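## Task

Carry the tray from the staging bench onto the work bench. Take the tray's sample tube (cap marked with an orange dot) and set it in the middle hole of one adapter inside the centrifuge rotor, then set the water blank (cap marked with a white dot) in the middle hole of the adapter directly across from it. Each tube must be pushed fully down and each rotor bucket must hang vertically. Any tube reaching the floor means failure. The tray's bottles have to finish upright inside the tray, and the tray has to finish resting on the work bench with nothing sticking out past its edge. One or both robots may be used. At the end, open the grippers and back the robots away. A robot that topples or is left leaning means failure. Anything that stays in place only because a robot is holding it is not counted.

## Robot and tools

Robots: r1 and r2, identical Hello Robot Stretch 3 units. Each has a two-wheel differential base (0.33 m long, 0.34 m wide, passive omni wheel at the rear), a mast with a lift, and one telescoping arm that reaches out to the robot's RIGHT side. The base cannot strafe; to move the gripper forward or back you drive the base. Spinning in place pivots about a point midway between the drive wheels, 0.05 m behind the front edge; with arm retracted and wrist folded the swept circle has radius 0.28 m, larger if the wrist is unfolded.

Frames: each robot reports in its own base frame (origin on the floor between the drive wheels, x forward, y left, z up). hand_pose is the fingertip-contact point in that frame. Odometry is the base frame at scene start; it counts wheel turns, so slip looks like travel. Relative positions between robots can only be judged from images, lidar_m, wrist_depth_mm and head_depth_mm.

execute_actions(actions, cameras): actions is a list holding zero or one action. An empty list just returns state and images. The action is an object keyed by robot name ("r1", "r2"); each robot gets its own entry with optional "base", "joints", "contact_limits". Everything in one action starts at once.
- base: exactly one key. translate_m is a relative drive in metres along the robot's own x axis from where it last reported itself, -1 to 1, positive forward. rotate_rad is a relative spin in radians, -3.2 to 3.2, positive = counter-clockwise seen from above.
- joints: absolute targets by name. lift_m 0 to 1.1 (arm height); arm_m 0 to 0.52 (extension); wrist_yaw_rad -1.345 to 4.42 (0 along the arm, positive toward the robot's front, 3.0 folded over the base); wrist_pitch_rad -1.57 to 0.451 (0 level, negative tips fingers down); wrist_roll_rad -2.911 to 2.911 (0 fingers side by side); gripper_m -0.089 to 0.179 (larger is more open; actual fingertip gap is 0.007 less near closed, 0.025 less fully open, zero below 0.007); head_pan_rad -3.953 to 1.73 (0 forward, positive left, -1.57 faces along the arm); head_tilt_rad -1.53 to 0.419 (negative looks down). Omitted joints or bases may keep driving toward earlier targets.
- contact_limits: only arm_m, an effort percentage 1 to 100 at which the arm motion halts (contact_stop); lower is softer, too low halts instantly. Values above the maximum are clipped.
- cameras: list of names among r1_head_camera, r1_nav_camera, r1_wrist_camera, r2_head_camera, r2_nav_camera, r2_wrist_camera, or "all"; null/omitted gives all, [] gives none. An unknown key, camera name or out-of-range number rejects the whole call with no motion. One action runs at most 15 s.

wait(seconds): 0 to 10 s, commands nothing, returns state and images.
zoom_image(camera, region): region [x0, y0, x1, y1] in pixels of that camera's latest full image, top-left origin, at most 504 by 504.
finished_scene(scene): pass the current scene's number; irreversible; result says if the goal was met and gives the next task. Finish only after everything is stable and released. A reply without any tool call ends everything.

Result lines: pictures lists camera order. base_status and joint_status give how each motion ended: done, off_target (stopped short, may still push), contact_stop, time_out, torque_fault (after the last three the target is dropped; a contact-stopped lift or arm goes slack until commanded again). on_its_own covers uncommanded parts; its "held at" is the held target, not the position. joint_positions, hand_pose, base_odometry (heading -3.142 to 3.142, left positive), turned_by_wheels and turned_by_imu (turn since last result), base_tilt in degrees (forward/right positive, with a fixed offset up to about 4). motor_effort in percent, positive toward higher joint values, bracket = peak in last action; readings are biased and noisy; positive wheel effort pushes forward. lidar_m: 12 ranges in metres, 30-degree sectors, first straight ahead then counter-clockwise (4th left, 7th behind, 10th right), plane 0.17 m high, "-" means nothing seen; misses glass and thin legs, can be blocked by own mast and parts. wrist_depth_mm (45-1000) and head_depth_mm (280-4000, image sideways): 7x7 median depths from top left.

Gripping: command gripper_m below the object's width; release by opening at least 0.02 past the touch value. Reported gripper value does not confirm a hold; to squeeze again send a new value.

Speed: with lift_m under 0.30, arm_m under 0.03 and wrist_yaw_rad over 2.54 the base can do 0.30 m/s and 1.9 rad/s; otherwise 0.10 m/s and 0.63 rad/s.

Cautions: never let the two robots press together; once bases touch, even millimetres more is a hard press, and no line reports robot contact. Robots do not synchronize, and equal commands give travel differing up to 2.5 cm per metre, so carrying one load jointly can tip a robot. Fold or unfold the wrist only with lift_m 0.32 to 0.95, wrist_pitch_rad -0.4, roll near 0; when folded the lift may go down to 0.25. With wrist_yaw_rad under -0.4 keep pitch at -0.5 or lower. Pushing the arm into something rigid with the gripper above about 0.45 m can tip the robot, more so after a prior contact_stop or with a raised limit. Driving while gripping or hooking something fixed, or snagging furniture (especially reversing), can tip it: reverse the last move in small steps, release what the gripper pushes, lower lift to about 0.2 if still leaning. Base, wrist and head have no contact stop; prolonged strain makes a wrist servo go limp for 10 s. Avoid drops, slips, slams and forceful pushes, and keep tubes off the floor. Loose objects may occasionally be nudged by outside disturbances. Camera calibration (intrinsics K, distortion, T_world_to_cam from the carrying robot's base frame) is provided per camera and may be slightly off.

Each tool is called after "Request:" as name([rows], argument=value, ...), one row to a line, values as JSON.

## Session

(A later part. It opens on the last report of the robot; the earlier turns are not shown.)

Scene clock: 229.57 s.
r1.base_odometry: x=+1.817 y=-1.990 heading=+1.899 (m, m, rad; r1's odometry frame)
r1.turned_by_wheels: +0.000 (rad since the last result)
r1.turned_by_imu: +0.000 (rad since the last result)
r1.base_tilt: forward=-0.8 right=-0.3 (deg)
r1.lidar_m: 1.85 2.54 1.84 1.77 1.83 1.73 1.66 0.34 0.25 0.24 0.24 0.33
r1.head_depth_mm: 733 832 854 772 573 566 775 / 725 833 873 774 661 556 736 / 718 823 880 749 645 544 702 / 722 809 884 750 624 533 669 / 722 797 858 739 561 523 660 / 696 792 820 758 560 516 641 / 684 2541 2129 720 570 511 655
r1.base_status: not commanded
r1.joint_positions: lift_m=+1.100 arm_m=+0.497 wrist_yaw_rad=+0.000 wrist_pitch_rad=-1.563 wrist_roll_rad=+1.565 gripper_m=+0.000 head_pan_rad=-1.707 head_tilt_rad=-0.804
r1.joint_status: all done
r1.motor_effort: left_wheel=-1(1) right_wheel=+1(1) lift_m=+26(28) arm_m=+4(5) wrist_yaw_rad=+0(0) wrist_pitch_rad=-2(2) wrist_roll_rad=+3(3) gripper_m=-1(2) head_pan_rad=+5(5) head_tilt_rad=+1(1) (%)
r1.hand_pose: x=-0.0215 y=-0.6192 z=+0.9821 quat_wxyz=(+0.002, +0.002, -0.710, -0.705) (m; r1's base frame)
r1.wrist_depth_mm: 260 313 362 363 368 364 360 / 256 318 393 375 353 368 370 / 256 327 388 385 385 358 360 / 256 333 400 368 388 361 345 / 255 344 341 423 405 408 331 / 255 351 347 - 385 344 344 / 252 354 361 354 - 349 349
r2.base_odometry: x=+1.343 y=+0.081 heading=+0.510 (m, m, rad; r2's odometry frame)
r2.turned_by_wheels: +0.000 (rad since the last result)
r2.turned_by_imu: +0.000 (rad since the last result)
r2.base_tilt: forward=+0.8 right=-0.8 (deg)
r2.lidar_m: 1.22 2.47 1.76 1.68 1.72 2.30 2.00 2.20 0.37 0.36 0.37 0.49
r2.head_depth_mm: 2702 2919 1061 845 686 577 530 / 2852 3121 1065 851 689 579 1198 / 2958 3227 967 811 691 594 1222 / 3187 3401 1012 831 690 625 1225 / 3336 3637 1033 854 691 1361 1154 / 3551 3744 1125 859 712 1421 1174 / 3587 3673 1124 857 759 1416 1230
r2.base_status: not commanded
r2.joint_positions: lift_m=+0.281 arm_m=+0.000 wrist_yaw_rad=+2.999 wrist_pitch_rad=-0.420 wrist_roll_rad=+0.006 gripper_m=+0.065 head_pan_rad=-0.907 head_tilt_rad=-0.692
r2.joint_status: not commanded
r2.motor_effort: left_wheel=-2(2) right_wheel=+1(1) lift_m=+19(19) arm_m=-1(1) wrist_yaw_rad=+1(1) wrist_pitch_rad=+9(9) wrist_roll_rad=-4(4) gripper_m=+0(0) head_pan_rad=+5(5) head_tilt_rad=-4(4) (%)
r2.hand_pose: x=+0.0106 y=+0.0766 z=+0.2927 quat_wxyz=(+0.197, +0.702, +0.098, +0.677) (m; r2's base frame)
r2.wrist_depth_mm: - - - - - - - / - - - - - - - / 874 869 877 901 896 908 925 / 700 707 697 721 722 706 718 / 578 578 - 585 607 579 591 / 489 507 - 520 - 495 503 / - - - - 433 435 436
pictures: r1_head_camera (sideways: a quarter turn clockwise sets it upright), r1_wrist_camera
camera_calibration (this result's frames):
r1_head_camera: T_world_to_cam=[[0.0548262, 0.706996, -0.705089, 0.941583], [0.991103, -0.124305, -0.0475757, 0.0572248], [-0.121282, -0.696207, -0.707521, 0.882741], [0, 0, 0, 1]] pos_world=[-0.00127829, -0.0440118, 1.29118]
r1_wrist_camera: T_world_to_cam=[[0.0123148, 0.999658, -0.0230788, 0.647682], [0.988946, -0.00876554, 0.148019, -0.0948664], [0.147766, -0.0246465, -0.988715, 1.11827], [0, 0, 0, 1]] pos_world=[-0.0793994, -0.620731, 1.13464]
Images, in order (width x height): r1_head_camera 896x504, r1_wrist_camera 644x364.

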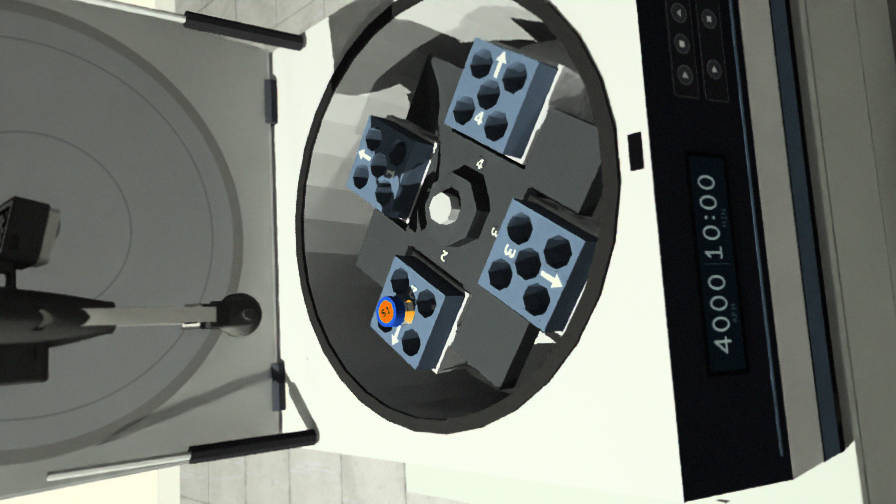

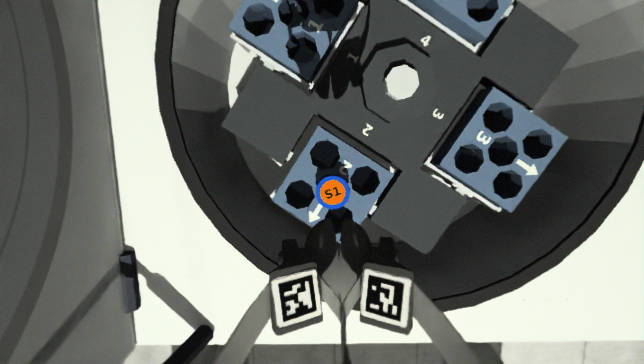

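Request:
execute_actions([
  {"r1":{"base":{"translate_m":1.0},"joints":{"arm_m":0.34,"gripper_m":0.07}}},
], cameras=["r1_wrist_camera"])

Request:
execute_actions([
  {"r1":{"base":{"translate_m":0.1},"joints":{"head_pan_rad":-1.57}}},
], cameras=["r1_wrist_camera","r1_head_camera"])

Scene clock: 242.43 s.
r1.base_odometry: x=+1.496 y=-1.043 heading=+1.899 (m, m, rad; r1's odometry frame)
r1.turned_by_wheels: +0.000 (rad since the last result)
r1.turned_by_imu: +0.003 (rad since the last result)
r1.base_tilt: forward=-0.8 right=-0.3 (deg)
r1.lidar_m: 2.62 2.56 1.86 1.79 1.85 2.51 0.92 0.62 0.94 0.91 0.94 0.86
r1.head_depth_mm: 2852 3046 935 753 631 555 1181 / 2765 3044 930 750 629 542 1170 / 2686 3005 923 743 625 538 1169 / 2648 2945 914 740 622 536 1160 / - 2801 902 718 604 524 1141 / 2675 2857 897 650 467 520 1133 / 2630 2817 890 699 595 508 1112
r1.base_status: done
r1.joint_positions: lift_m=+1.100 arm_m=+0.340 wrist_yaw_rad=+0.000 wrist_pitch_rad=-1.563 wrist_roll_rad=+1.565 gripper_m=+0.070 head_pan_rad=-1.707 head_tilt_rad=-0.803
r1.joint_status: all done
r1.motor_effort: left_wheel=-1(1) right_wheel=+1(5) lift_m=+26(27) arm_m=-5(5) wrist_yaw_rad=+0(0) wrist_pitch_rad=-2(2) wrist_roll_rad=+3(3) gripper_m=+1(81) head_pan_rad=+4(5) head_tilt_rad=+1(1) (%)
r1.hand_pose: x=-0.0215 y=-0.4630 z=+0.9821 quat_wxyz=(+0.002, +0.002, -0.710, -0.705) (m; r1's base frame)
r1.wrist_depth_mm: 359 358 355 352 347 350 - / 363 359 359 360 355 357 - / 365 371 370 370 367 363 - / 385 382 377 378 373 372 - / 387 388 378 340 356 373 - / 403 388 - 330 390 246 - / 410 382 408 337 404 248 -
r2.base_odometry: x=+1.343 y=+0.081 heading=+0.510 (m, m, rad; r2's odometry frame)
r2.turned_by_wheels: +0.000 (rad since the last result)
r2.turned_by_imu: +0.000 (rad since the last result)
r2.base_tilt: forward=+0.6 right=-0.7 (deg)
r2.lidar_m: 1.22 2.46 1.75 1.68 1.72 2.30 2.01 2.21 0.37 0.36 0.37 0.49
r2.head_depth_mm: 2706 2935 1059 848 688 579 530 / 2806 3134 1068 846 687 579 1194 / 2902 3225 962 811 692 594 1217 / 3123 3363 1017 829 691 624 1223 / 907 3635 1038 855 694 1363 1153 / 3527 3797 1125 858 712 1426 1178 / 3653 3709 1125 859 758 1419 1223
r2.base_status: not commanded
r2.joint_positions: lift_m=+0.281 arm_m=+0.000 wrist_yaw_rad=+2.999 wrist_pitch_rad=-0.420 wrist_roll_rad=+0.006 gripper_m=+0.065 head_pan_rad=-0.907 head_tilt_rad=-0.692
r2.joint_status: not commanded
r2.motor_effort: left_wheel=-2(2) right_wheel=+1(1) lift_m=+19(19) arm_m=-1(1) wrist_yaw_rad=+1(1) wrist_pitch_rad=+9(9) wrist_roll_rad=-4(4) gripper_m=+0(0) head_pan_rad=+5(5) head_tilt_rad=-3(3) (%)
r2.hand_pose: x=+0.0106 y=+0.0766 z=+0.2927 quat_wxyz=(+0.197, +0.702, +0.098, +0.677) (m; r2's base frame)
r2.wrist_depth_mm: - - - - - - - / - - - - - - - / 888 875 900 905 908 920 914 / 707 700 709 702 717 710 710 / 582 588 - 581 605 593 586 / 489 511 - 522 - 501 501 / - - - - 431 433 433
pictures: r1_wrist_camera
camera_calibration (this result's frames):
r1_wrist_camera: T_world_to_cam=[[0.0122307, 0.999659, -0.0230788, 0.491522], [0.988946, -0.00868242, 0.148019, -0.0934568], [0.147768, -0.0246341, -0.988715, 1.12212], [0, 0, 0, 1]] pos_world=[-0.0794012, -0.464523, 1.13464]
Images, in order (width x height): r1_wrist_camera 644x364.

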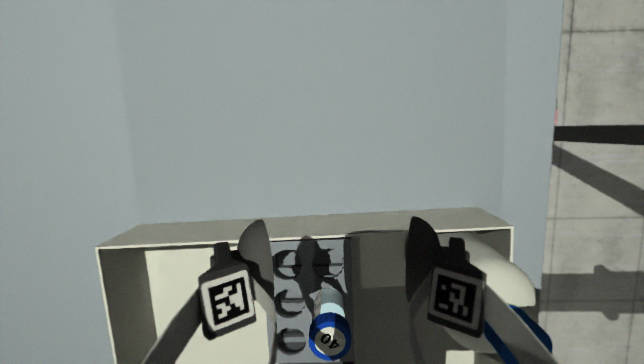

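Scene clock: 244.73 s.
r1.base_odometry: x=+1.463 y=-0.949 heading=+1.898 (m, m, rad; r1's odometry frame)
r1.turned_by_wheels: +0.000 (rad since the last result)
r1.turned_by_imu: +0.000 (rad since the last result)
r1.base_tilt: forward=-0.8 right=-0.2 (deg)
r1.lidar_m: 2.52 2.56 1.86 1.79 1.85 2.51 0.91 0.72 0.94 0.91 0.94 0.77
r1.head_depth_mm: 2679 2959 938 755 632 543 1164 / 2600 2910 927 749 627 541 1156 / - 2901 919 691 481 528 1151 / - 2904 911 641 540 526 1145 / 2730 2892 905 692 614 523 1143 / 2700 2891 771 663 610 520 1134 / 2704 2859 832 656 609 517 1129
r1.base_status: done
r1.joint_positions: lift_m=+1.100 arm_m=+0.340 wrist_yaw_rad=+0.000 wrist_pitch_rad=-1.563 wrist_roll_rad=+1.565 gripper_m=+0.070 head_pan_rad=-1.577 head_tilt_rad=-0.803
r1.joint_status: all done
r1.motor_effort: left_wheel=-2(3) right_wheel=+1(4) lift_m=+26(26) arm_m=-5(5) wrist_yaw_rad=+0(0) wrist_pitch_rad=-1(2) wrist_roll_rad=+3(3) gripper_m=+1(1) head_pan_rad=+5(25) head_tilt_rad=+2(2) (%)
r1.hand_pose: x=-0.0215 y=-0.4630 z=+0.9821 quat_wxyz=(+0.002, +0.002, -0.710, -0.705) (m; r1's base frame)
r1.wrist_depth_mm: 356 357 353 351 350 344 - / 361 363 358 354 359 356 - / 369 369 366 364 361 251 - / 383 378 380 315 369 207 - / 388 373 385 327 381 366 - / 403 391 - 352 397 387 - / 408 384 398 363 403 394 -
r2.base_odometry: x=+1.343 y=+0.081 heading=+0.510 (m, m, rad; r2's odometry frame)
r2.turned_by_wheels: +0.000 (rad since the last result)
r2.turned_by_imu: +0.000 (rad since the last result)
r2.base_tilt: forward=+0.7 right=-0.9 (deg)
r2.lidar_m: 1.22 2.47 1.76 1.68 1.72 2.30 2.00 2.20 0.37 0.36 0.37 0.49
r2.head_depth_mm: 2690 2930 1059 851 686 578 530 / 2787 3053 1065 850 687 577 1193 / 3004 3274 966 809 689 593 1221 / 842 1063 1011 830 692 623 1222 / 3380 3699 1032 853 691 1359 1153 / 3601 3741 1119 856 713 1420 1171 / 3601 3697 1125 858 757 1420 1230
r2.base_status: not commanded
r2.joint_positions: lift_m=+0.281 arm_m=+0.000 wrist_yaw_rad=+2.999 wrist_pitch_rad=-0.420 wrist_roll_rad=+0.006 gripper_m=+0.065 head_pan_rad=-0.907 head_tilt_rad=-0.692
r2.joint_status: not commanded
r2.motor_effort: left_wheel=-2(2) right_wheel=+1(1) lift_m=+19(20) arm_m=-1(1) wrist_yaw_rad=+1(0) wrist_pitch_rad=+9(9) wrist_roll_rad=-4(4) gripper_m=+0(0) head_pan_rad=+4(5) head_tilt_rad=-3(3) (%)
r2.hand_pose: x=+0.0106 y=+0.0766 z=+0.2927 quat_wxyz=(+0.197, +0.702, +0.098, +0.677) (m; r2's base frame)
r2.wrist_depth_mm: - - - - - - - / - - - - - - - / 881 877 885 901 911 930 923 / 704 698 710 707 714 711 727 / 576 582 - 579 611 589 585 / 490 506 - 520 - 501 501 / - - - - 429 433 435
pictures: r1_head_camera (sideways: a quarter turn clockwise sets it upright), r1_wrist_camera
camera_calibration (this result's frames):
r1_head_camera: T_world_to_cam=[[-0.0371674, 0.708068, -0.705165, 0.942244], [0.998855, 0.00504927, -0.0475769, 0.0571791], [-0.0301271, -0.706126, -0.707445, 0.882086], [0, 0, 0, 1]] pos_world=[0.00448182, -0.0445978, 1.29119]
r1_wrist_camera: T_world_to_cam=[[0.0122309, 0.999659, -0.0230788, 0.491522], [0.988946, -0.00868259, 0.148019, -0.0934569], [0.147768, -0.0246341, -0.988715, 1.12212], [0, 0, 0, 1]] pos_world=[-0.0794012, -0.464523, 1.13464]
Images, in order (width x height): r1_head_camera 896x504, r1_wrist_camera 644x364.

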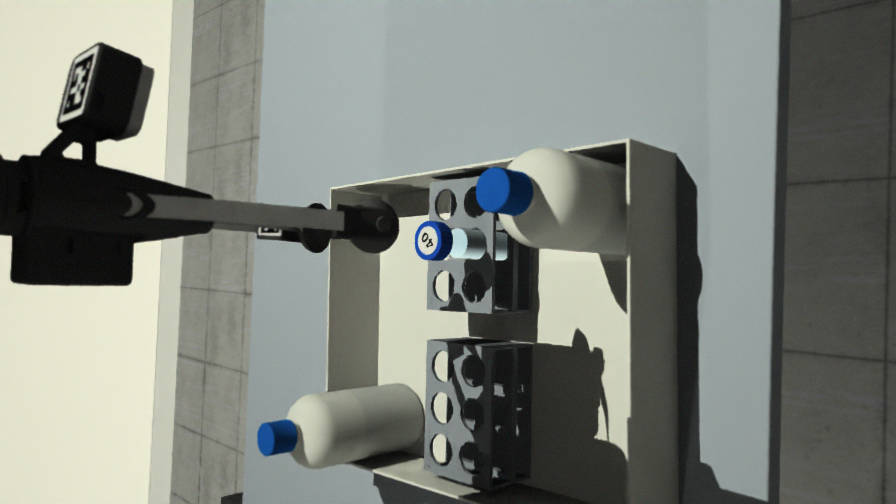

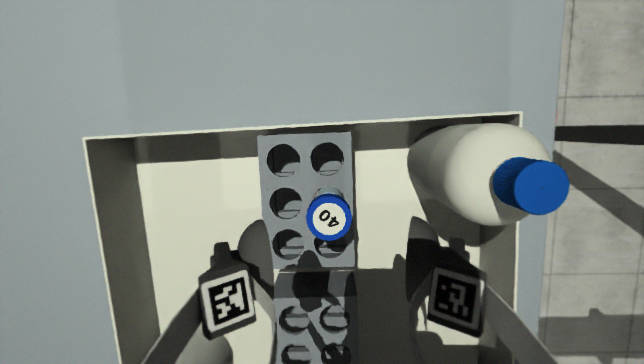

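Request:
execute_actions([
  {"r1":{"base":{"translate_m":0.003},"joints":{"arm_m":0.337,"lift_m":1.003,"gripper_m":0.066}}},
], cameras=["r1_wrist_camera","r1_head_camera"])

Scene clock: 247.67 s.
r1.base_odometry: x=+1.462 y=-0.946 heading=+1.898 (m, m, rad; r1's odometry frame)
r1.turned_by_wheels: +0.000 (rad since the last result)
r1.turned_by_imu: +0.000 (rad since the last result)
r1.base_tilt: forward=-0.7 right=-0.3 (deg)
r1.lidar_m: 2.52 2.56 1.86 1.79 1.85 2.52 0.91 0.72 0.94 0.91 0.94 0.76
r1.head_depth_mm: - 2936 934 754 631 544 1161 / - 2923 899 750 628 541 1156 / - - 894 708 479 528 1147 / 2708 2956 811 658 589 525 1143 / 2719 2914 907 693 614 523 1139 / 2697 2883 769 665 612 519 1136 / 2721 2863 834 656 601 518 1124
r1.base_status: done
r1.joint_positions: lift_m=+1.003 arm_m=+0.337 wrist_yaw_rad=+0.000 wrist_pitch_rad=-1.563 wrist_roll_rad=+1.565 gripper_m=+0.066 head_pan_rad=-1.577 head_tilt_rad=-0.803
r1.joint_status: all done
r1.motor_effort: left_wheel=-2(3) right_wheel=+1(4) lift_m=+22(27) arm_m=-5(5) wrist_yaw_rad=+0(1) wrist_pitch_rad=-2(1) wrist_roll_rad=+3(3) gripper_m=+0(26) head_pan_rad=+5(5) head_tilt_rad=+1(2) (%)
r1.hand_pose: x=-0.0215 y=-0.4600 z=+0.8854 quat_wxyz=(+0.002, +0.002, -0.710, -0.705) (m; r1's base frame)
r1.wrist_depth_mm: 263 262 262 261 259 257 256 / 271 269 268 268 264 262 261 / 276 274 274 243 270 193 136 / 268 278 270 218 272 154 129 / 268 285 281 213 280 170 133 / 266 294 - 163 289 283 218 / 261 303 298 249 296 298 297
r2.base_odometry: x=+1.343 y=+0.081 heading=+0.510 (m, m, rad; r2's odometry frame)
r2.turned_by_wheels: +0.000 (rad since the last result)
r2.turned_by_imu: +0.000 (rad since the last result)
r2.base_tilt: forward=+0.6 right=-0.9 (deg)
r2.lidar_m: 1.22 2.46 1.76 1.68 1.72 2.29 2.00 2.21 0.37 0.36 0.37 0.49
r2.head_depth_mm: 2692 2946 1064 847 687 578 530 / 2779 3044 1069 848 687 580 1193 / 2994 3278 962 810 690 593 1221 / 830 950 1008 830 692 624 1223 / 3371 3668 1037 854 694 1353 1158 / 3570 3797 1117 856 713 1428 1184 / 3626 3755 1120 857 758 1426 1229
r2.base_status: not commanded
r2.joint_positions: lift_m=+0.281 arm_m=+0.000 wrist_yaw_rad=+2.999 wrist_pitch_rad=-0.420 wrist_roll_rad=+0.006 gripper_m=+0.065 head_pan_rad=-0.907 head_tilt_rad=-0.692
r2.joint_status: not commanded
r2.motor_effort: left_wheel=-2(2) right_wheel=+1(1) lift_m=+19(19) arm_m=-1(1) wrist_yaw_rad=+1(0) wrist_pitch_rad=+9(9) wrist_roll_rad=-4(4) gripper_m=+0(0) head_pan_rad=+4(5) head_tilt_rad=-3(3) (%)
r2.hand_pose: x=+0.0106 y=+0.0766 z=+0.2927 quat_wxyz=(+0.197, +0.702, +0.098, +0.677) (m; r2's base frame)
r2.wrist_depth_mm: - - - - - - - / - - - - - - - / 900 875 906 886 899 903 917 / 693 697 706 718 708 719 714 / 582 579 - 590 608 583 582 / 493 510 - 522 - 501 503 / - - - - 432 435 436
pictures: r1_head_camera (sideways: a quarter turn clockwise sets it upright), r1_wrist_camera
camera_calibration (this result's frames):
r1_head_camera: T_world_to_cam=[[-0.0371975, 0.708067, -0.705165, 0.942244], [0.998855, 0.00509177, -0.0475769, 0.0571791], [-0.0300971, -0.706127, -0.707445, 0.882086], [0, 0, 0, 1]] pos_world=[0.00448371, -0.0445979, 1.29119]
r1_wrist_camera: T_world_to_cam=[[0.0122308, 0.999659, -0.0230787, 0.486287], [0.988946, -0.00868245, 0.148019, -0.0791126], [0.147768, -0.024634, -0.988715, 1.02656], [0, 0, 0, 1]] pos_world=[-0.0794012, -0.46152, 1.0379]
Images, in order (width x height): r1_head_camera 896x504, r1_wrist_camera 644x364.

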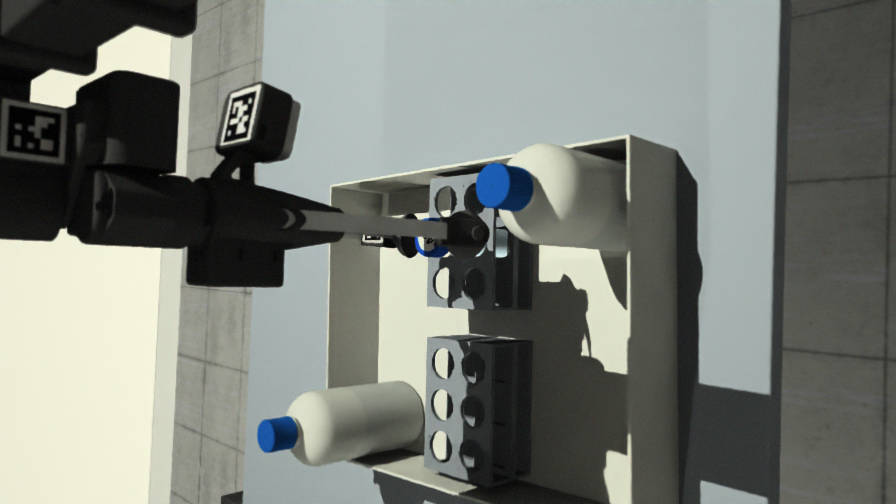

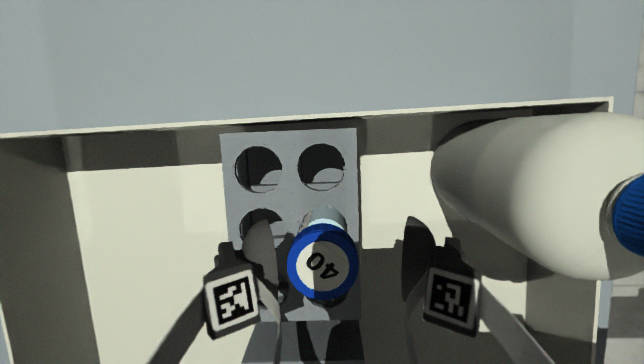

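Request:
execute_actions([
  {"r1":{"joints":{"arm_m":0.33}}},
], cameras=[])

Request:
execute_actions([
  {"r1":{"joints":{"gripper_m":-0.005}}},
], cameras=["r1_wrist_camera"])

Request:
execute_actions([
  {"r1":{"joints":{"lift_m":1.1}}},
], cameras=["r1_wrist_camera","r1_head_camera"])

Request:
execute_actions([
  {"r1":{"base":{"translate_m":-0.22},"joints":{"arm_m":0.38}}},
], cameras=["r1_wrist_camera","r1_head_camera"])

Scene clock: 251.47 s.
r1.base_odometry: x=+1.462 y=-0.946 heading=+1.898 (m, m, rad; r1's odometry frame)
r1.turned_by_wheels: +0.000 (rad since the last result)
r1.turned_by_imu: +0.000 (rad since the last result)
r1.base_tilt: forward=-0.7 right=-0.3 (deg)
r1.lidar_m: 2.51 2.56 1.86 1.78 1.85 2.51 0.91 0.72 0.94 0.91 0.94 0.76
r1.head_depth_mm: - 2934 937 757 632 543 1158 / - 2912 898 749 629 541 1152 / - - 894 708 480 526 1147 / 2694 2962 812 663 589 525 1143 / 2707 2919 904 693 613 523 1140 / 2687 2914 769 665 610 520 1136 / 2721 2855 835 657 601 518 1127
r1.base_status: not commanded
r1.joint_positions: lift_m=+1.003 arm_m=+0.330 wrist_yaw_rad=+0.000 wrist_pitch_rad=-1.563 wrist_roll_rad=+1.565 gripper_m=+0.066 head_pan_rad=-1.577 head_tilt_rad=-0.803
r1.joint_status: all done
r1.motor_effort: left_wheel=-2(2) right_wheel=+1(2) lift_m=+21(22) arm_m=-5(7) wrist_yaw_rad=-1(0) wrist_pitch_rad=-2(2) wrist_roll_rad=+3(3) gripper_m=+1(1) head_pan_rad=+4(5) head_tilt_rad=+0(1) (%)
r1.hand_pose: x=-0.0215 y=-0.4530 z=+0.8854 quat_wxyz=(+0.002, +0.002, -0.710, -0.705) (m; r1's base frame)
r1.wrist_depth_mm: 263 263 260 261 260 258 257 / 270 270 267 267 263 262 263 / 274 274 267 268 264 177 134 / 280 280 246 267 274 145 128 / 274 287 283 213 281 151 129 / 274 292 - 163 290 283 223 / 272 300 279 251 293 294 297
r2.base_odometry: x=+1.343 y=+0.081 heading=+0.510 (m, m, rad; r2's odometry frame)
r2.turned_by_wheels: +0.000 (rad since the last result)
r2.turned_by_imu: +0.000 (rad since the last result)
r2.base_tilt: forward=+0.6 right=-0.9 (deg)
r2.lidar_m: 1.22 2.47 1.76 1.68 1.72 2.30 2.00 2.21 0.37 0.36 0.37 0.49
r2.head_depth_mm: 2704 2926 1060 848 686 577 530 / 2790 3099 1063 853 686 579 1188 / 2955 3271 964 810 690 593 1220 / 831 1057 1006 825 690 623 1225 / 3318 3632 1031 856 692 1360 1151 / 3588 3773 1120 858 714 1420 1179 / 3641 3791 1126 859 758 1427 1225
r2.base_status: not commanded
r2.joint_positions: lift_m=+0.281 arm_m=+0.000 wrist_yaw_rad=+2.999 wrist_pitch_rad=-0.420 wrist_roll_rad=+0.006 gripper_m=+0.065 head_pan_rad=-0.907 head_tilt_rad=-0.692
r2.joint_status: not commanded
r2.motor_effort: left_wheel=-2(2) right_wheel=+0(1) lift_m=+19(19) arm_m=-1(1) wrist_yaw_rad=+0(2) wrist_pitch_rad=+9(9) wrist_roll_rad=-4(4) gripper_m=+0(1) head_pan_rad=+5(5) head_tilt_rad=-3(3) (%)
r2.hand_pose: x=+0.0106 y=+0.0766 z=+0.2927 quat_wxyz=(+0.197, +0.702, +0.098, +0.677) (m; r2's base frame)
r2.wrist_depth_mm: - - - - - - - / - - - - - - - / 906 876 906 901 910 912 910 / 692 702 704 709 712 710 726 / 575 582 - 576 604 582 589 / 493 507 - 519 - 501 496 / - - - - 435 431 434
pictures: none
No camera images: the call's "cameras" was empty. Leave "cameras" out to get every camera's image.

Scene clock: 252.67 s.
r1.base_odometry: x=+1.462 y=-0.946 heading=+1.898 (m, m, rad; r1's odometry frame)
r1.turned_by_wheels: +0.000 (rad since the last result)
r1.turned_by_imu: +0.000 (rad since the last result)
r1.base_tilt: forward=-0.8 right=-0.3 (deg)
r1.lidar_m: 2.52 2.56 1.86 1.79 1.85 2.51 0.91 0.72 0.94 0.91 0.94 0.76
r1.head_depth_mm: - 2914 935 755 632 543 1155 / - 2921 898 749 629 541 1155 / - - 892 687 480 528 1147 / 2713 2966 811 644 589 525 1148 / 2713 2894 905 686 615 523 1139 / 2699 2889 768 663 611 521 1138 / 2728 2875 834 656 602 519 1130
r1.base_status: not commanded
r1.joint_positions: lift_m=+1.003 arm_m=+0.330 wrist_yaw_rad=+0.000 wrist_pitch_rad=-1.558 wrist_roll_rad=+1.565 gripper_m=-0.004 head_pan_rad=-1.577 head_tilt_rad=-0.803
r1.joint_status: all done
r1.motor_effort: left_wheel=-2(2) right_wheel=+1(2) lift_m=+21(21) arm_m=-5(5) wrist_yaw_rad=+0(0) wrist_pitch_rad=-4(5) wrist_roll_rad=+3(3) gripper_m=-12(86) head_pan_rad=+5(5) head_tilt_rad=+1(1) (%)
r1.hand_pose: x=-0.0215 y=-0.4544 z=+0.8853 quat_wxyz=(+0.002, +0.002, -0.711, -0.703) (m; r1's base frame)
r1.wrist_depth_mm: 267 264 262 259 257 254 254 / 274 272 267 265 262 261 260 / 276 273 266 247 268 179 134 / 277 281 264 215 273 146 127 / 275 285 276 176 278 152 129 / 271 296 290 160 - 285 226 / 268 300 294 258 294 289 292
r2.base_odometry: x=+1.343 y=+0.081 heading=+0.510 (m, m, rad; r2's odometry frame)
r2.turned_by_wheels: +0.000 (rad since the last result)
r2.turned_by_imu: +0.000 (rad since the last result)
r2.base_tilt: forward=+0.7 right=-0.8 (deg)
r2.lidar_m: 1.22 2.47 1.75 1.67 1.72 2.29 2.00 2.21 0.37 0.36 0.37 0.49
r2.head_depth_mm: 2664 2942 1060 849 688 578 532 / 2802 3023 1065 847 691 578 1196 / 2973 3250 962 809 690 592 1222 / 830 1007 1019 829 693 624 1224 / 3332 3612 1019 855 692 1355 1154 / 3583 3768 1119 857 714 1417 1177 / 3578 3695 1124 858 757 1417 1230
r2.base_status: not commanded
r2.joint_positions: lift_m=+0.281 arm_m=+0.000 wrist_yaw_rad=+2.999 wrist_pitch_rad=-0.420 wrist_roll_rad=+0.006 gripper_m=+0.065 head_pan_rad=-0.907 head_tilt_rad=-0.692
r2.joint_status: not commanded
r2.motor_effort: left_wheel=-2(2) right_wheel=+1(1) lift_m=+19(19) arm_m=-1(1) wrist_yaw_rad=+1(1) wrist_pitch_rad=+9(9) wrist_roll_rad=-4(4) gripper_m=+0(0) head_pan_rad=+4(4) head_tilt_rad=-3(3) (%)
r2.hand_pose: x=+0.0106 y=+0.0766 z=+0.2927 quat_wxyz=(+0.197, +0.702, +0.098, +0.677) (m; r2's base frame)
r2.wrist_depth_mm: - - - - - - - / - - - - - - - / 882 857 890 900 909 912 914 / 705 698 708 708 709 723 720 / 578 578 - 588 608 587 590 / 490 510 - 521 - 502 503 / - - - - 435 434 438
pictures: r1_wrist_camera
camera_calibration (this result's frames):
r1_wrist_camera: T_world_to_cam=[[0.0122288, 0.999526, -0.0282569, 0.485144], [0.988947, -0.00791363, 0.148061, -0.0787352], [0.147767, -0.0297551, -0.988574, 1.02413], [0, 0, 0, 1]] pos_world=[-0.0794012, -0.455063, 1.0378]
Images, in order (width x height): r1_wrist_camera 644x364.

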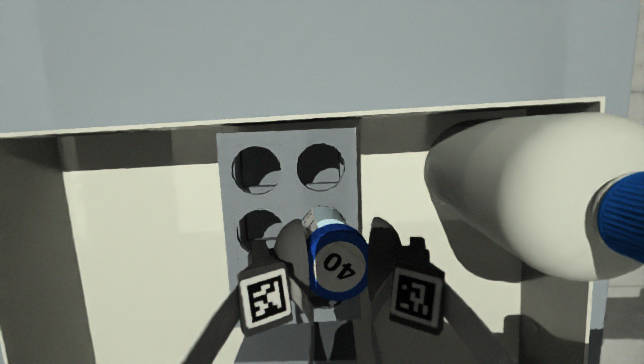

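Scene clock: 254.37 s.
r1.base_odometry: x=+1.462 y=-0.946 heading=+1.898 (m, m, rad; r1's odometry frame)
r1.turned_by_wheels: +0.000 (rad since the last result)
r1.turned_by_imu: +0.000 (rad since the last result)
r1.base_tilt: forward=-0.7 right=-0.2 (deg)
r1.lidar_m: 2.51 2.55 1.86 1.78 1.85 2.52 0.91 0.72 0.94 0.91 0.94 0.76
r1.head_depth_mm: 2657 2957 933 755 633 543 1161 / 2600 2894 929 751 629 541 1156 / - 2889 924 707 481 528 1148 / - 2841 928 651 589 525 1143 / 2697 2890 906 692 614 522 1140 / 2701 2882 769 664 610 521 1134 / 2714 2879 838 657 601 517 1129
r1.base_status: not commanded
r1.joint_positions: lift_m=+1.100 arm_m=+0.330 wrist_yaw_rad=+0.000 wrist_pitch_rad=-1.559 wrist_roll_rad=+1.565 gripper_m=-0.004 head_pan_rad=-1.577 head_tilt_rad=-0.803
r1.joint_status: all done
r1.motor_effort: left_wheel=-2(0) right_wheel=+1(1) lift_m=+26(27) arm_m=-5(5) wrist_yaw_rad=+0(0) wrist_pitch_rad=-3(4) wrist_roll_rad=+3(3) gripper_m=-13(12) head_pan_rad=+5(5) head_tilt_rad=+1(1) (%)
r1.hand_pose: x=-0.0215 y=-0.4539 z=+0.9821 quat_wxyz=(+0.002, +0.002, -0.711, -0.703) (m; r1's base frame)
r1.wrist_depth_mm: 360 356 351 352 346 345 - / 371 362 362 360 358 353 - / 379 371 364 363 357 240 - / 379 373 380 367 355 195 - / 393 384 384 182 381 374 - / 407 382 393 161 - 388 - / 411 371 404 363 398 399 -
r2.base_odometry: x=+1.343 y=+0.081 heading=+0.510 (m, m, rad; r2's odometry frame)
r2.turned_by_wheels: +0.000 (rad since the last result)
r2.turned_by_imu: +0.000 (rad since the last result)
r2.base_tilt: forward=+0.7 right=-0.9 (deg)
r2.lidar_m: 1.22 2.46 1.75 1.67 1.71 2.30 2.00 2.21 0.37 0.36 0.37 0.49
r2.head_depth_mm: 2698 2970 1059 846 687 578 530 / 2808 3062 1070 847 689 580 1188 / 2999 3241 963 809 691 593 1224 / 857 3246 1019 830 692 625 1223 / 3363 3678 1034 852 693 1359 1151 / 3560 3726 1121 856 712 1423 1181 / 3631 3707 1126 860 757 1421 1222
r2.base_status: not commanded
r2.joint_positions: lift_m=+0.281 arm_m=+0.000 wrist_yaw_rad=+2.999 wrist_pitch_rad=-0.420 wrist_roll_rad=+0.006 gripper_m=+0.065 head_pan_rad=-0.907 head_tilt_rad=-0.692
r2.joint_status: not commanded
r2.motor_effort: left_wheel=-2(2) right_wheel=+1(1) lift_m=+19(19) arm_m=-1(1) wrist_yaw_rad=+2(1) wrist_pitch_rad=+9(9) wrist_roll_rad=-4(4) gripper_m=+0(1) head_pan_rad=+5(5) head_tilt_rad=-3(3) (%)
r2.hand_pose: x=+0.0106 y=+0.0766 z=+0.2927 quat_wxyz=(+0.197, +0.702, +0.098, +0.677) (m; r2's base frame)
r2.wrist_depth_mm: - - - - - - - / - - - - - - - / 873 861 905 910 887 904 920 / 693 703 712 702 712 716 710 / 578 575 - 579 601 589 586 / 494 507 - 518 - 497 502 / - - - - 432 436 438
pictures: r1_head_camera (sideways: a quarter turn clockwise sets it upright), r1_wrist_camera
camera_calibration (this result's frames):
r1_head_camera: T_world_to_cam=[[-0.0371976, 0.708066, -0.705165, 0.942244], [0.998855, 0.00509189, -0.0475769, 0.0571791], [-0.030097, -0.706127, -0.707445, 0.882086], [0, 0, 0, 1]] pos_world=[0.00448372, -0.0445979, 1.29119]
r1_wrist_camera: T_world_to_cam=[[0.0122281, 0.999572, -0.0265676, 0.485801], [0.988947, -0.0081632, 0.148048, -0.0931576], [0.147768, -0.0280843, -0.988623, 1.1206], [0, 0, 0, 1]] pos_world=[-0.0794012, -0.454882, 1.13455]
Images, in order (width x height): r1_head_camera 896x504, r1_wrist_camera 644x364.

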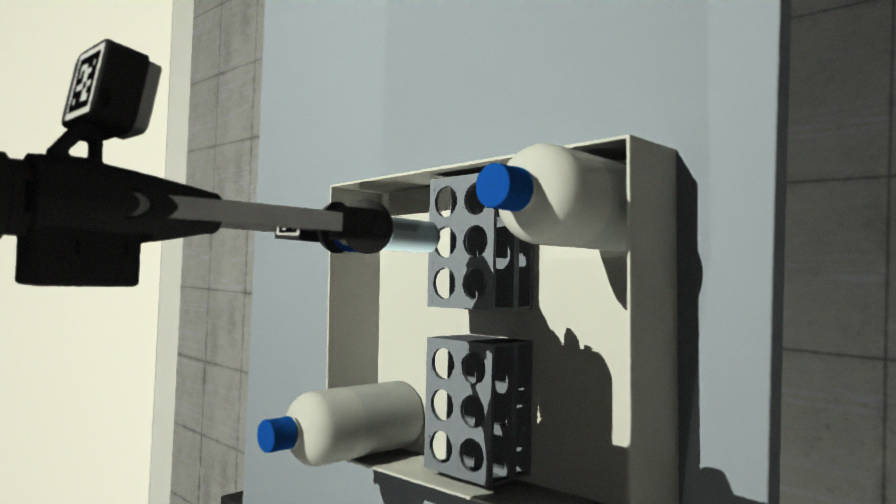

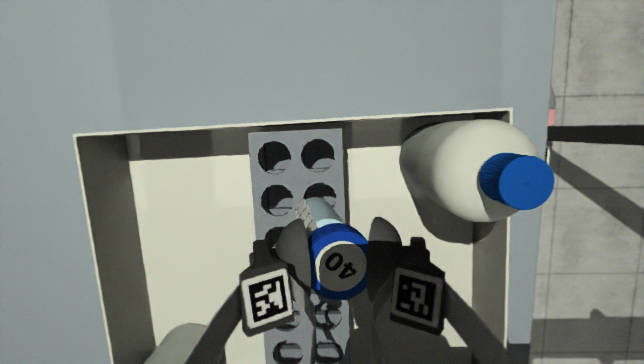

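Scene clock: 257.63 s.
r1.base_odometry: x=+1.533 y=-1.154 heading=+1.898 (m, m, rad; r1's odometry frame)
r1.turned_by_wheels: +0.000 (rad since the last result)
r1.turned_by_imu: +0.000 (rad since the last result)
r1.base_tilt: forward=-0.8 right=-0.2 (deg)
r1.lidar_m: 0.98 2.56 1.86 1.78 1.85 2.50 0.92 0.52 0.90 0.91 0.94 0.98
r1.head_depth_mm: 2685 2951 936 754 633 544 1160 / 2629 2912 927 750 628 541 1159 / - 2907 923 743 624 539 1149 / - 2886 882 739 621 535 1149 / 2718 2917 908 734 617 533 1139 / 2697 2896 897 694 600 531 1138 / 2700 2878 807 654 495 527 1147
r1.base_status: done
r1.joint_positions: lift_m=+1.100 arm_m=+0.380 wrist_yaw_rad=+0.000 wrist_pitch_rad=-1.559 wrist_roll_rad=+1.565 gripper_m=-0.004 head_pan_rad=-1.577 head_tilt_rad=-0.803
r1.joint_status: all done
r1.motor_effort: left_wheel=+0(5) right_wheel=+1(3) lift_m=+26(27) arm_m=+5(5) wrist_yaw_rad=+0(0) wrist_pitch_rad=-4(3) wrist_roll_rad=+3(3) gripper_m=-11(13) head_pan_rad=+5(5) head_tilt_rad=+1(1) (%)
r1.hand_pose: x=-0.0215 y=-0.5031 z=+0.9821 quat_wxyz=(+0.002, +0.002, -0.711, -0.703) (m; r1's base frame)
r1.wrist_depth_mm: 355 356 350 348 353 347 353 / 366 366 365 358 358 352 - / 381 369 367 366 365 360 361 / 379 383 378 379 370 373 - / 396 393 384 180 383 376 - / 399 398 395 161 - 390 - / 413 408 350 345 341 348 -
r2.base_odometry: x=+1.343 y=+0.081 heading=+0.510 (m, m, rad; r2's odometry frame)
r2.turned_by_wheels: +0.000 (rad since the last result)
r2.turned_by_imu: +0.000 (rad since the last result)
r2.base_tilt: forward=+0.6 right=-0.8 (deg)
r2.lidar_m: 1.22 2.47 1.76 1.67 1.72 2.31 2.00 2.21 0.37 0.36 0.37 0.49
r2.head_depth_mm: 2688 2968 1057 846 686 577 531 / 2835 3098 1066 848 688 580 1191 / 2890 3135 962 808 691 593 1224 / 3146 3432 1027 831 690 623 1225 / 3379 3632 1033 854 692 1360 1154 / 975 3545 1126 855 714 1419 1176 / 3577 3678 1128 859 756 1424 1222
r2.base_status: not commanded
r2.joint_positions: lift_m=+0.281 arm_m=+0.000 wrist_yaw_rad=+2.999 wrist_pitch_rad=-0.420 wrist_roll_rad=+0.006 gripper_m=+0.065 head_pan_rad=-0.907 head_tilt_rad=-0.692
r2.joint_status: not commanded
r2.motor_effort: left_wheel=-2(2) right_wheel=+1(1) lift_m=+19(19) arm_m=-1(1) wrist_yaw_rad=+0(0) wrist_pitch_rad=+9(9) wrist_roll_rad=-4(4) gripper_m=+0(1) head_pan_rad=+5(5) head_tilt_rad=-3(3) (%)
r2.hand_pose: x=+0.0106 y=+0.0766 z=+0.2927 quat_wxyz=(+0.197, +0.702, +0.098, +0.677) (m; r2's base frame)
r2.wrist_depth_mm: - - - - - - - / - - - - - - - / 885 875 907 903 887 906 921 / 700 698 703 710 705 709 721 / 576 582 - 587 608 593 590 / 488 505 - 517 - 497 502 / - - - - 432 435 434
pictures: r1_head_camera (sideways: a quarter turn clockwise sets it upright), r1_wrist_camera
camera_calibration (this result's frames):
r1_head_camera: T_world_to_cam=[[-0.0372092, 0.708066, -0.705165, 0.942244], [0.998855, 0.00510833, -0.0475769, 0.0571791], [-0.0300854, -0.706128, -0.707445, 0.882085], [0, 0, 0, 1]] pos_world=[0.00448445, -0.0445979, 1.29119]
r1_wrist_camera: T_world_to_cam=[[0.012228, 0.999572, -0.0265676, 0.534993], [0.988947, -0.0081631, 0.148048, -0.0935593], [0.147768, -0.0280843, -0.988623, 1.11922], [0, 0, 0, 1]] pos_world=[-0.0794012, -0.504095, 1.13455]
Images, in order (width x height): r1_head_camera 896x504, r1_wrist_camera 644x364.

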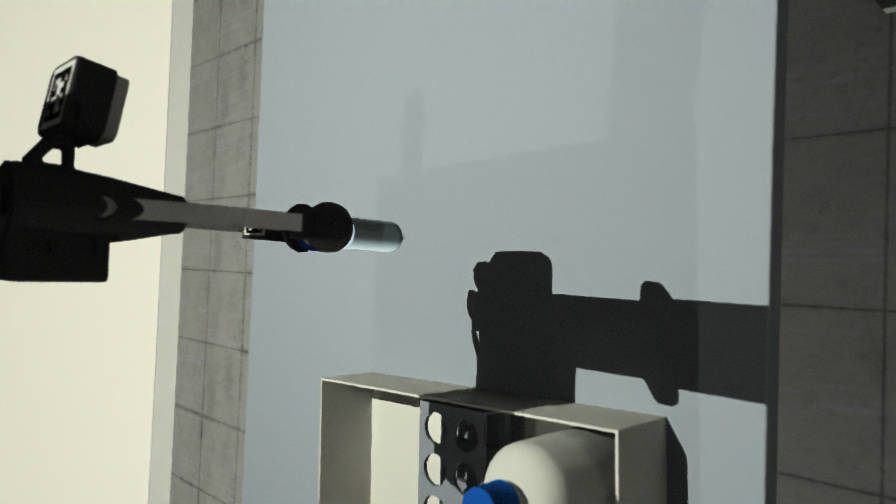

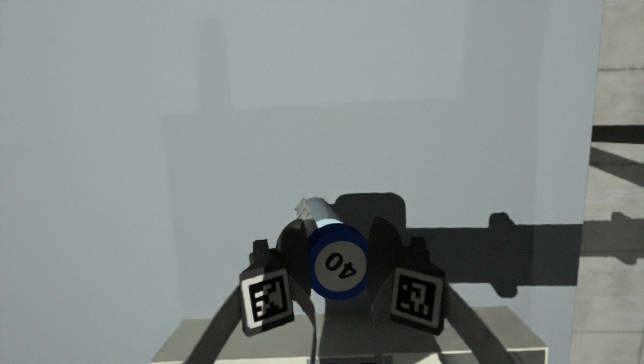

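Request:
execute_actions([
  {"r1":{"base":{"translate_m":-1.0},"joints":{"arm_m":0.37}}},
], cameras=[])

Request:
execute_actions([
  {"r1":{"base":{"translate_m":-0.095},"joints":{"lift_m":1.04}}},
], cameras=["r1_wrist_camera","r1_head_camera"])

Scene clock: 271.27 s.
r1.base_odometry: x=+1.855 y=-2.101 heading=+1.898 (m, m, rad; r1's odometry frame)
r1.turned_by_wheels: +0.000 (rad since the last result)
r1.turned_by_imu: -0.002 (rad since the last result)
r1.base_tilt: forward=-0.8 right=-0.2 (deg)
r1.lidar_m: 1.97 2.54 1.85 1.77 1.83 1.61 1.54 0.34 0.25 0.24 0.25 0.33
r1.head_depth_mm: 700 786 882 733 577 531 673 / 676 802 847 793 636 530 669 / 712 805 870 767 647 529 666 / - 804 869 722 643 528 664 / 700 805 869 740 621 527 660 / 703 804 834 759 561 526 657 / 703 822 844 697 558 525 655
r1.base_status: done
r1.joint_positions: lift_m=+1.100 arm_m=+0.370 wrist_yaw_rad=+0.000 wrist_pitch_rad=-1.559 wrist_roll_rad=+1.565 gripper_m=-0.004 head_pan_rad=-1.577 head_tilt_rad=-0.803
r1.joint_status: all done
r1.motor_effort: left_wheel=+0(6) right_wheel=+1(3) lift_m=+26(27) arm_m=-5(5) wrist_yaw_rad=+0(0) wrist_pitch_rad=-3(4) wrist_roll_rad=+3(3) gripper_m=-12(12) head_pan_rad=+5(5) head_tilt_rad=+1(1) (%)
r1.hand_pose: x=-0.0215 y=-0.4939 z=+0.9821 quat_wxyz=(+0.002, +0.002, -0.711, -0.703) (m; r1's base frame)
r1.wrist_depth_mm: 315 333 393 425 338 305 - / 323 373 382 370 394 313 - / 326 382 386 386 387 321 - / 339 399 392 390 391 325 - / 350 408 402 180 429 341 - / 359 409 383 161 - 344 - / 358 369 435 450 376 352 -
r2.base_odometry: x=+1.343 y=+0.081 heading=+0.510 (m, m, rad; r2's odometry frame)
r2.turned_by_wheels: +0.000 (rad since the last result)
r2.turned_by_imu: +0.000 (rad since the last result)
r2.base_tilt: forward=+0.8 right=-0.8 (deg)
r2.lidar_m: 1.22 2.47 1.76 1.67 1.72 2.29 2.00 2.21 0.37 0.36 0.37 0.49
r2.head_depth_mm: 2706 2974 1055 848 687 579 529 / 2823 3088 1067 848 691 578 1194 / 3014 3244 969 812 691 592 1226 / 3203 3404 1027 832 690 625 1219 / 3370 3592 1032 855 693 1357 1154 / 3575 3786 1121 856 712 1416 1182 / 3613 3718 1122 860 755 1423 1225
r2.base_status: not commanded
r2.joint_positions: lift_m=+0.281 arm_m=+0.000 wrist_yaw_rad=+2.999 wrist_pitch_rad=-0.420 wrist_roll_rad=+0.006 gripper_m=+0.065 head_pan_rad=-0.907 head_tilt_rad=-0.692
r2.joint_status: not commanded
r2.motor_effort: left_wheel=-1(2) right_wheel=+1(1) lift_m=+19(19) arm_m=-1(1) wrist_yaw_rad=+0(1) wrist_pitch_rad=+9(9) wrist_roll_rad=-4(4) gripper_m=+0(0) head_pan_rad=+5(5) head_tilt_rad=-2(3) (%)
r2.hand_pose: x=+0.0106 y=+0.0766 z=+0.2927 quat_wxyz=(+0.197, +0.702, +0.098, +0.677) (m; r2's base frame)
r2.wrist_depth_mm: - - - - - - - / - - - - - - - / 889 865 912 912 921 915 910 / 693 696 701 706 712 710 708 / 578 581 - 589 607 589 586 / 496 507 - 525 - 501 501 / - - - - 433 433 433
pictures: none
No camera images: the call's "cameras" was empty. Leave "cameras" out to get every camera's image.

Scene clock: 273.37 s.
r1.base_odometry: x=+1.885 y=-2.191 heading=+1.898 (m, m, rad; r1's odometry frame)
r1.turned_by_wheels: +0.000 (rad since the last result)
r1.turned_by_imu: +0.000 (rad since the last result)
r1.base_tilt: forward=-0.8 right=-0.3 (deg)
r1.lidar_m: 2.06 2.54 1.84 1.77 1.83 1.51 1.44 0.34 0.25 0.24 0.25 0.34
r1.head_depth_mm: 2755 2933 2334 1873 1460 559 695 / 728 858 2108 705 574 532 670 / - 838 842 794 570 530 666 / 695 842 866 724 647 529 663 / 704 808 880 730 638 529 661 / 704 805 875 739 630 528 658 / 704 807 830 744 620 527 657
r1.base_status: done
r1.joint_positions: lift_m=+1.040 arm_m=+0.370 wrist_yaw_rad=+0.000 wrist_pitch_rad=-1.559 wrist_roll_rad=+1.565 gripper_m=-0.004 head_pan_rad=-1.577 head_tilt_rad=-0.803
r1.joint_status: all done
r1.motor_effort: left_wheel=-2(4) right_wheel=+1(1) lift_m=+22(24) arm_m=-6(5) wrist_yaw_rad=-1(0) wrist_pitch_rad=-3(4) wrist_roll_rad=+3(2) gripper_m=-12(12) head_pan_rad=+5(5) head_tilt_rad=+2(1) (%)
r1.hand_pose: x=-0.0215 y=-0.4939 z=+0.9223 quat_wxyz=(+0.002, +0.002, -0.711, -0.703) (m; r1's base frame)
r1.wrist_depth_mm: 260 254 252 251 251 250 248 / 262 259 312 320 257 255 255 / 267 337 328 430 331 258 260 / 290 334 334 334 386 265 - / 326 321 342 181 338 305 - / 338 354 353 162 - 328 - / 337 370 358 358 333 303 -
r2.base_odometry: x=+1.343 y=+0.081 heading=+0.510 (m, m, rad; r2's odometry frame)
r2.turned_by_wheels: +0.000 (rad since the last result)
r2.turned_by_imu: +0.000 (rad since the last result)
r2.base_tilt: forward=+0.6 right=-1.0 (deg)
r2.lidar_m: 1.22 2.47 1.75 1.67 1.72 2.29 2.00 2.21 0.37 0.36 0.37 0.49
r2.head_depth_mm: 2656 2942 1060 846 687 578 529 / 2817 3141 1064 849 691 579 1196 / 2976 3244 964 810 692 595 1220 / 3191 3411 1026 829 693 623 1221 / 3408 3686 1030 857 692 1350 1158 / 3550 3765 1112 859 714 1421 1177 / 3603 3696 1129 858 759 1425 1224
r2.base_status: not commanded
r2.joint_positions: lift_m=+0.281 arm_m=+0.000 wrist_yaw_rad=+2.999 wrist_pitch_rad=-0.420 wrist_roll_rad=+0.006 gripper_m=+0.065 head_pan_rad=-0.907 head_tilt_rad=-0.692
r2.joint_status: not commanded
r2.motor_effort: left_wheel=-2(2) right_wheel=+0(0) lift_m=+19(19) arm_m=-1(1) wrist_yaw_rad=+0(1) wrist_pitch_rad=+9(9) wrist_roll_rad=-4(4) gripper_m=+0(0) head_pan_rad=+5(5) head_tilt_rad=-3(3) (%)
r2.hand_pose: x=+0.0106 y=+0.0766 z=+0.2927 quat_wxyz=(+0.197, +0.702, +0.098, +0.677) (m; r2's base frame)
r2.wrist_depth_mm: - - - - - - - / - - - - - - - / 881 870 888 886 913 905 908 / 693 709 711 706 718 713 720 / 581 584 - 578 606 588 593 / 493 508 - 522 - 498 503 / - - - - 436 435 435
pictures: r1_head_camera (sideways: a quarter turn clockwise sets it upright), r1_wrist_camera
camera_calibration (this result's frames):
r1_head_camera: T_world_to_cam=[[-0.0372137, 0.708066, -0.705165, 0.942244], [0.998854, 0.00511463, -0.0475769, 0.0571791], [-0.0300809, -0.706128, -0.707445, 0.882085], [0, 0, 0, 1]] pos_world=[0.00448473, -0.0445979, 1.29119]
r1_wrist_camera: T_world_to_cam=[[0.0122285, 0.999572, -0.0265676, 0.5242], [0.988947, -0.00816355, 0.148048, -0.0846406], [0.147768, -0.0280843, -0.988623, 1.06042], [0, 0, 0, 1]] pos_world=[-0.0794012, -0.494886, 1.07482]
Images, in order (width x height): r1_head_camera 896x504, r1_wrist_camera 644x364.

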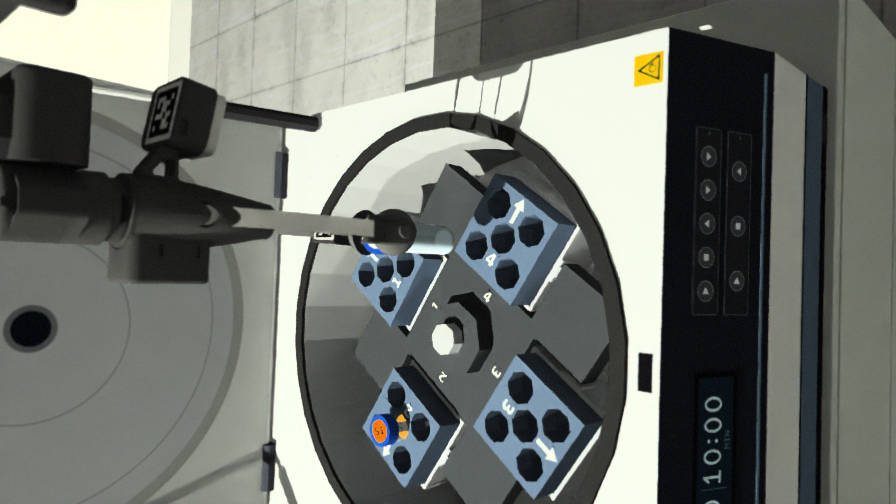

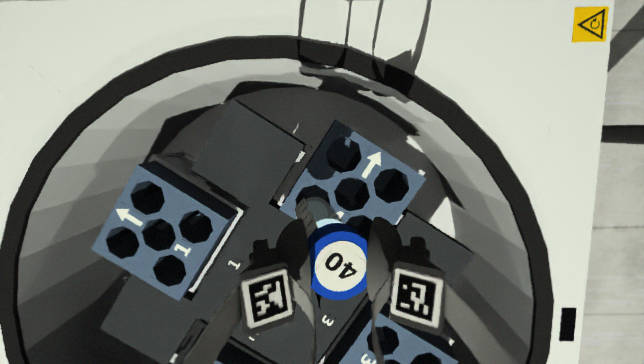

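Request:
execute_actions([
  {"r1":{"base":{"translate_m":-0.008},"joints":{"arm_m":0.342,"lift_m":1.015}}},
], cameras=["r1_wrist_camera","r1_head_camera"])

Request:
zoom_image(camera="r1_head_camera", region=[350,160,600,330])

Scene clock: 276.33 s.
r1.base_odometry: x=+1.888 y=-2.199 heading=+1.898 (m, m, rad; r1's odometry frame)
r1.turned_by_wheels: +0.000 (rad since the last result)
r1.turned_by_imu: +0.000 (rad since the last result)
r1.base_tilt: forward=-0.7 right=-0.3 (deg)
r1.lidar_m: 2.07 2.56 1.85 1.77 1.83 1.49 1.44 0.34 0.25 0.24 0.25 0.34
r1.head_depth_mm: 2812 2929 2326 1869 1519 736 696 / - 803 2149 697 575 531 668 / - - 840 782 570 531 666 / 702 - 861 700 639 529 663 / 704 805 880 740 639 529 661 / 702 807 867 734 631 528 658 / 704 808 839 738 617 527 657
r1.base_status: done
r1.joint_positions: lift_m=+1.015 arm_m=+0.342 wrist_yaw_rad=+0.000 wrist_pitch_rad=-1.559 wrist_roll_rad=+1.565 gripper_m=-0.004 head_pan_rad=-1.577 head_tilt_rad=-0.803
r1.joint_status: all done
r1.motor_effort: left_wheel=-2(4) right_wheel=+2(4) lift_m=+21(18) arm_m=-5(5) wrist_yaw_rad=+0(0) wrist_pitch_rad=-4(4) wrist_roll_rad=+3(3) gripper_m=-13(12) head_pan_rad=+5(5) head_tilt_rad=+1(1) (%)
r1.hand_pose: x=-0.0215 y=-0.4659 z=+0.8973 quat_wxyz=(+0.002, +0.002, -0.711, -0.703) (m; r1's base frame)
r1.wrist_depth_mm: 234 232 229 228 229 226 228 / 238 238 293 231 232 230 982 / 263 363 309 409 236 236 239 / 314 314 307 284 347 239 - / 314 299 317 181 427 247 - / 336 304 321 162 - 258 - / 338 336 313 328 335 260 -
r2.base_odometry: x=+1.343 y=+0.081 heading=+0.510 (m, m, rad; r2's odometry frame)
r2.turned_by_wheels: +0.000 (rad since the last result)
r2.turned_by_imu: +0.000 (rad since the last result)
r2.base_tilt: forward=+0.7 right=-0.9 (deg)
r2.lidar_m: 1.22 2.46 1.76 1.68 1.72 2.29 2.00 2.20 0.37 0.36 0.37 0.49
r2.head_depth_mm: 2666 2966 1059 846 687 578 529 / 2801 3104 1065 847 689 577 1199 / 2996 3260 964 808 685 594 1223 / 3147 3391 1025 828 690 624 1226 / 3341 3690 1036 857 694 1368 1159 / 3573 3750 1117 859 714 1414 1178 / 3669 3718 1123 859 757 1425 1222
r2.base_status: not commanded
r2.joint_positions: lift_m=+0.281 arm_m=+0.000 wrist_yaw_rad=+2.999 wrist_pitch_rad=-0.420 wrist_roll_rad=+0.006 gripper_m=+0.065 head_pan_rad=-0.907 head_tilt_rad=-0.692
r2.joint_status: not commanded
r2.motor_effort: left_wheel=-2(2) right_wheel=+1(1) lift_m=+19(19) arm_m=-1(1) wrist_yaw_rad=+0(0) wrist_pitch_rad=+9(9) wrist_roll_rad=-4(4) gripper_m=+1(1) head_pan_rad=+4(4) head_tilt_rad=-3(3) (%)
r2.hand_pose: x=+0.0106 y=+0.0766 z=+0.2927 quat_wxyz=(+0.197, +0.702, +0.098, +0.677) (m; r2's base frame)
r2.wrist_depth_mm: - - - - - - - / - - - - - - - / 883 876 884 897 902 911 919 / 699 701 708 704 708 717 718 / 577 578 - 587 603 585 586 / 492 503 - 519 - 501 497 / - - - - 431 437 433
pictures: r1_head_camera (sideways: a quarter turn clockwise sets it upright), r1_wrist_camera
camera_calibration (this result's frames):
r1_head_camera: T_world_to_cam=[[-0.0372755, 0.708062, -0.705166, 0.942245], [0.998854, 0.00520178, -0.0475769, 0.0571791], [-0.0300193, -0.706131, -0.707445, 0.882085], [0, 0, 0, 1]] pos_world=[0.00448863, -0.0445981, 1.29119]
r1_wrist_camera: T_world_to_cam=[[0.012228, 0.999572, -0.0265676, 0.495547], [0.988947, -0.00816309, 0.148048, -0.080712], [0.147768, -0.0280843, -0.988623, 1.0365], [0, 0, 0, 1]] pos_world=[-0.0794012, -0.466884, 1.04983]
Images, in order (width x height): r1_head_camera 896x504, r1_wrist_camera 644x364.

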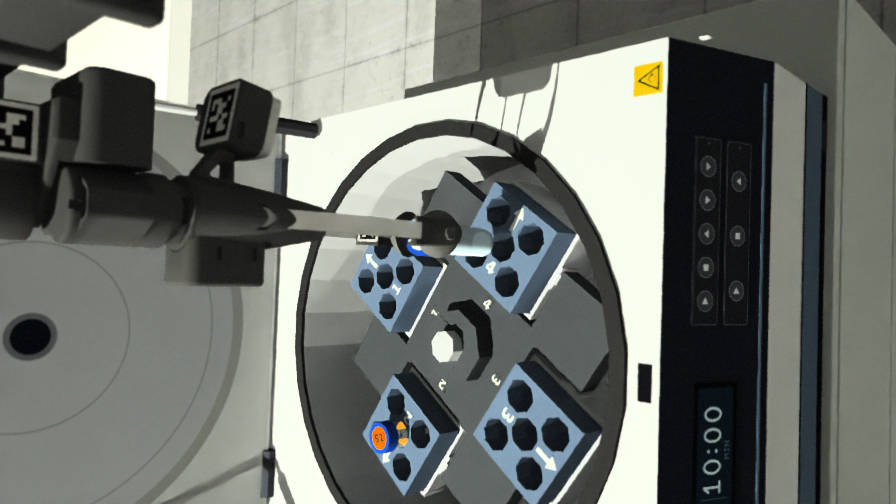

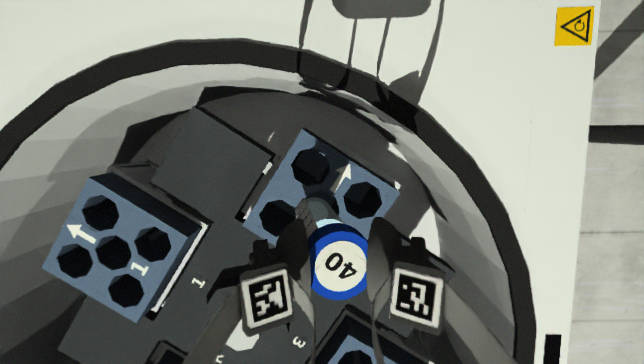

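Region (350, 160, 600, 330) of r1_head_camera's 896x504 image, scaled by 2.016, with more detail than that image has; it fills the top 343 rows of this view, and the rest is white.

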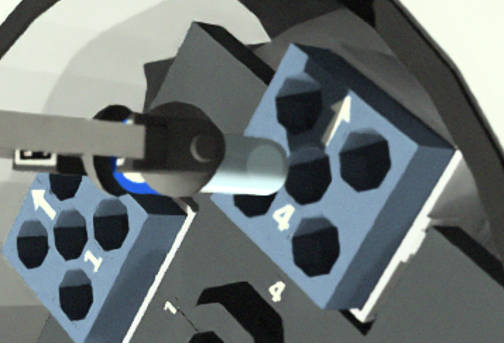

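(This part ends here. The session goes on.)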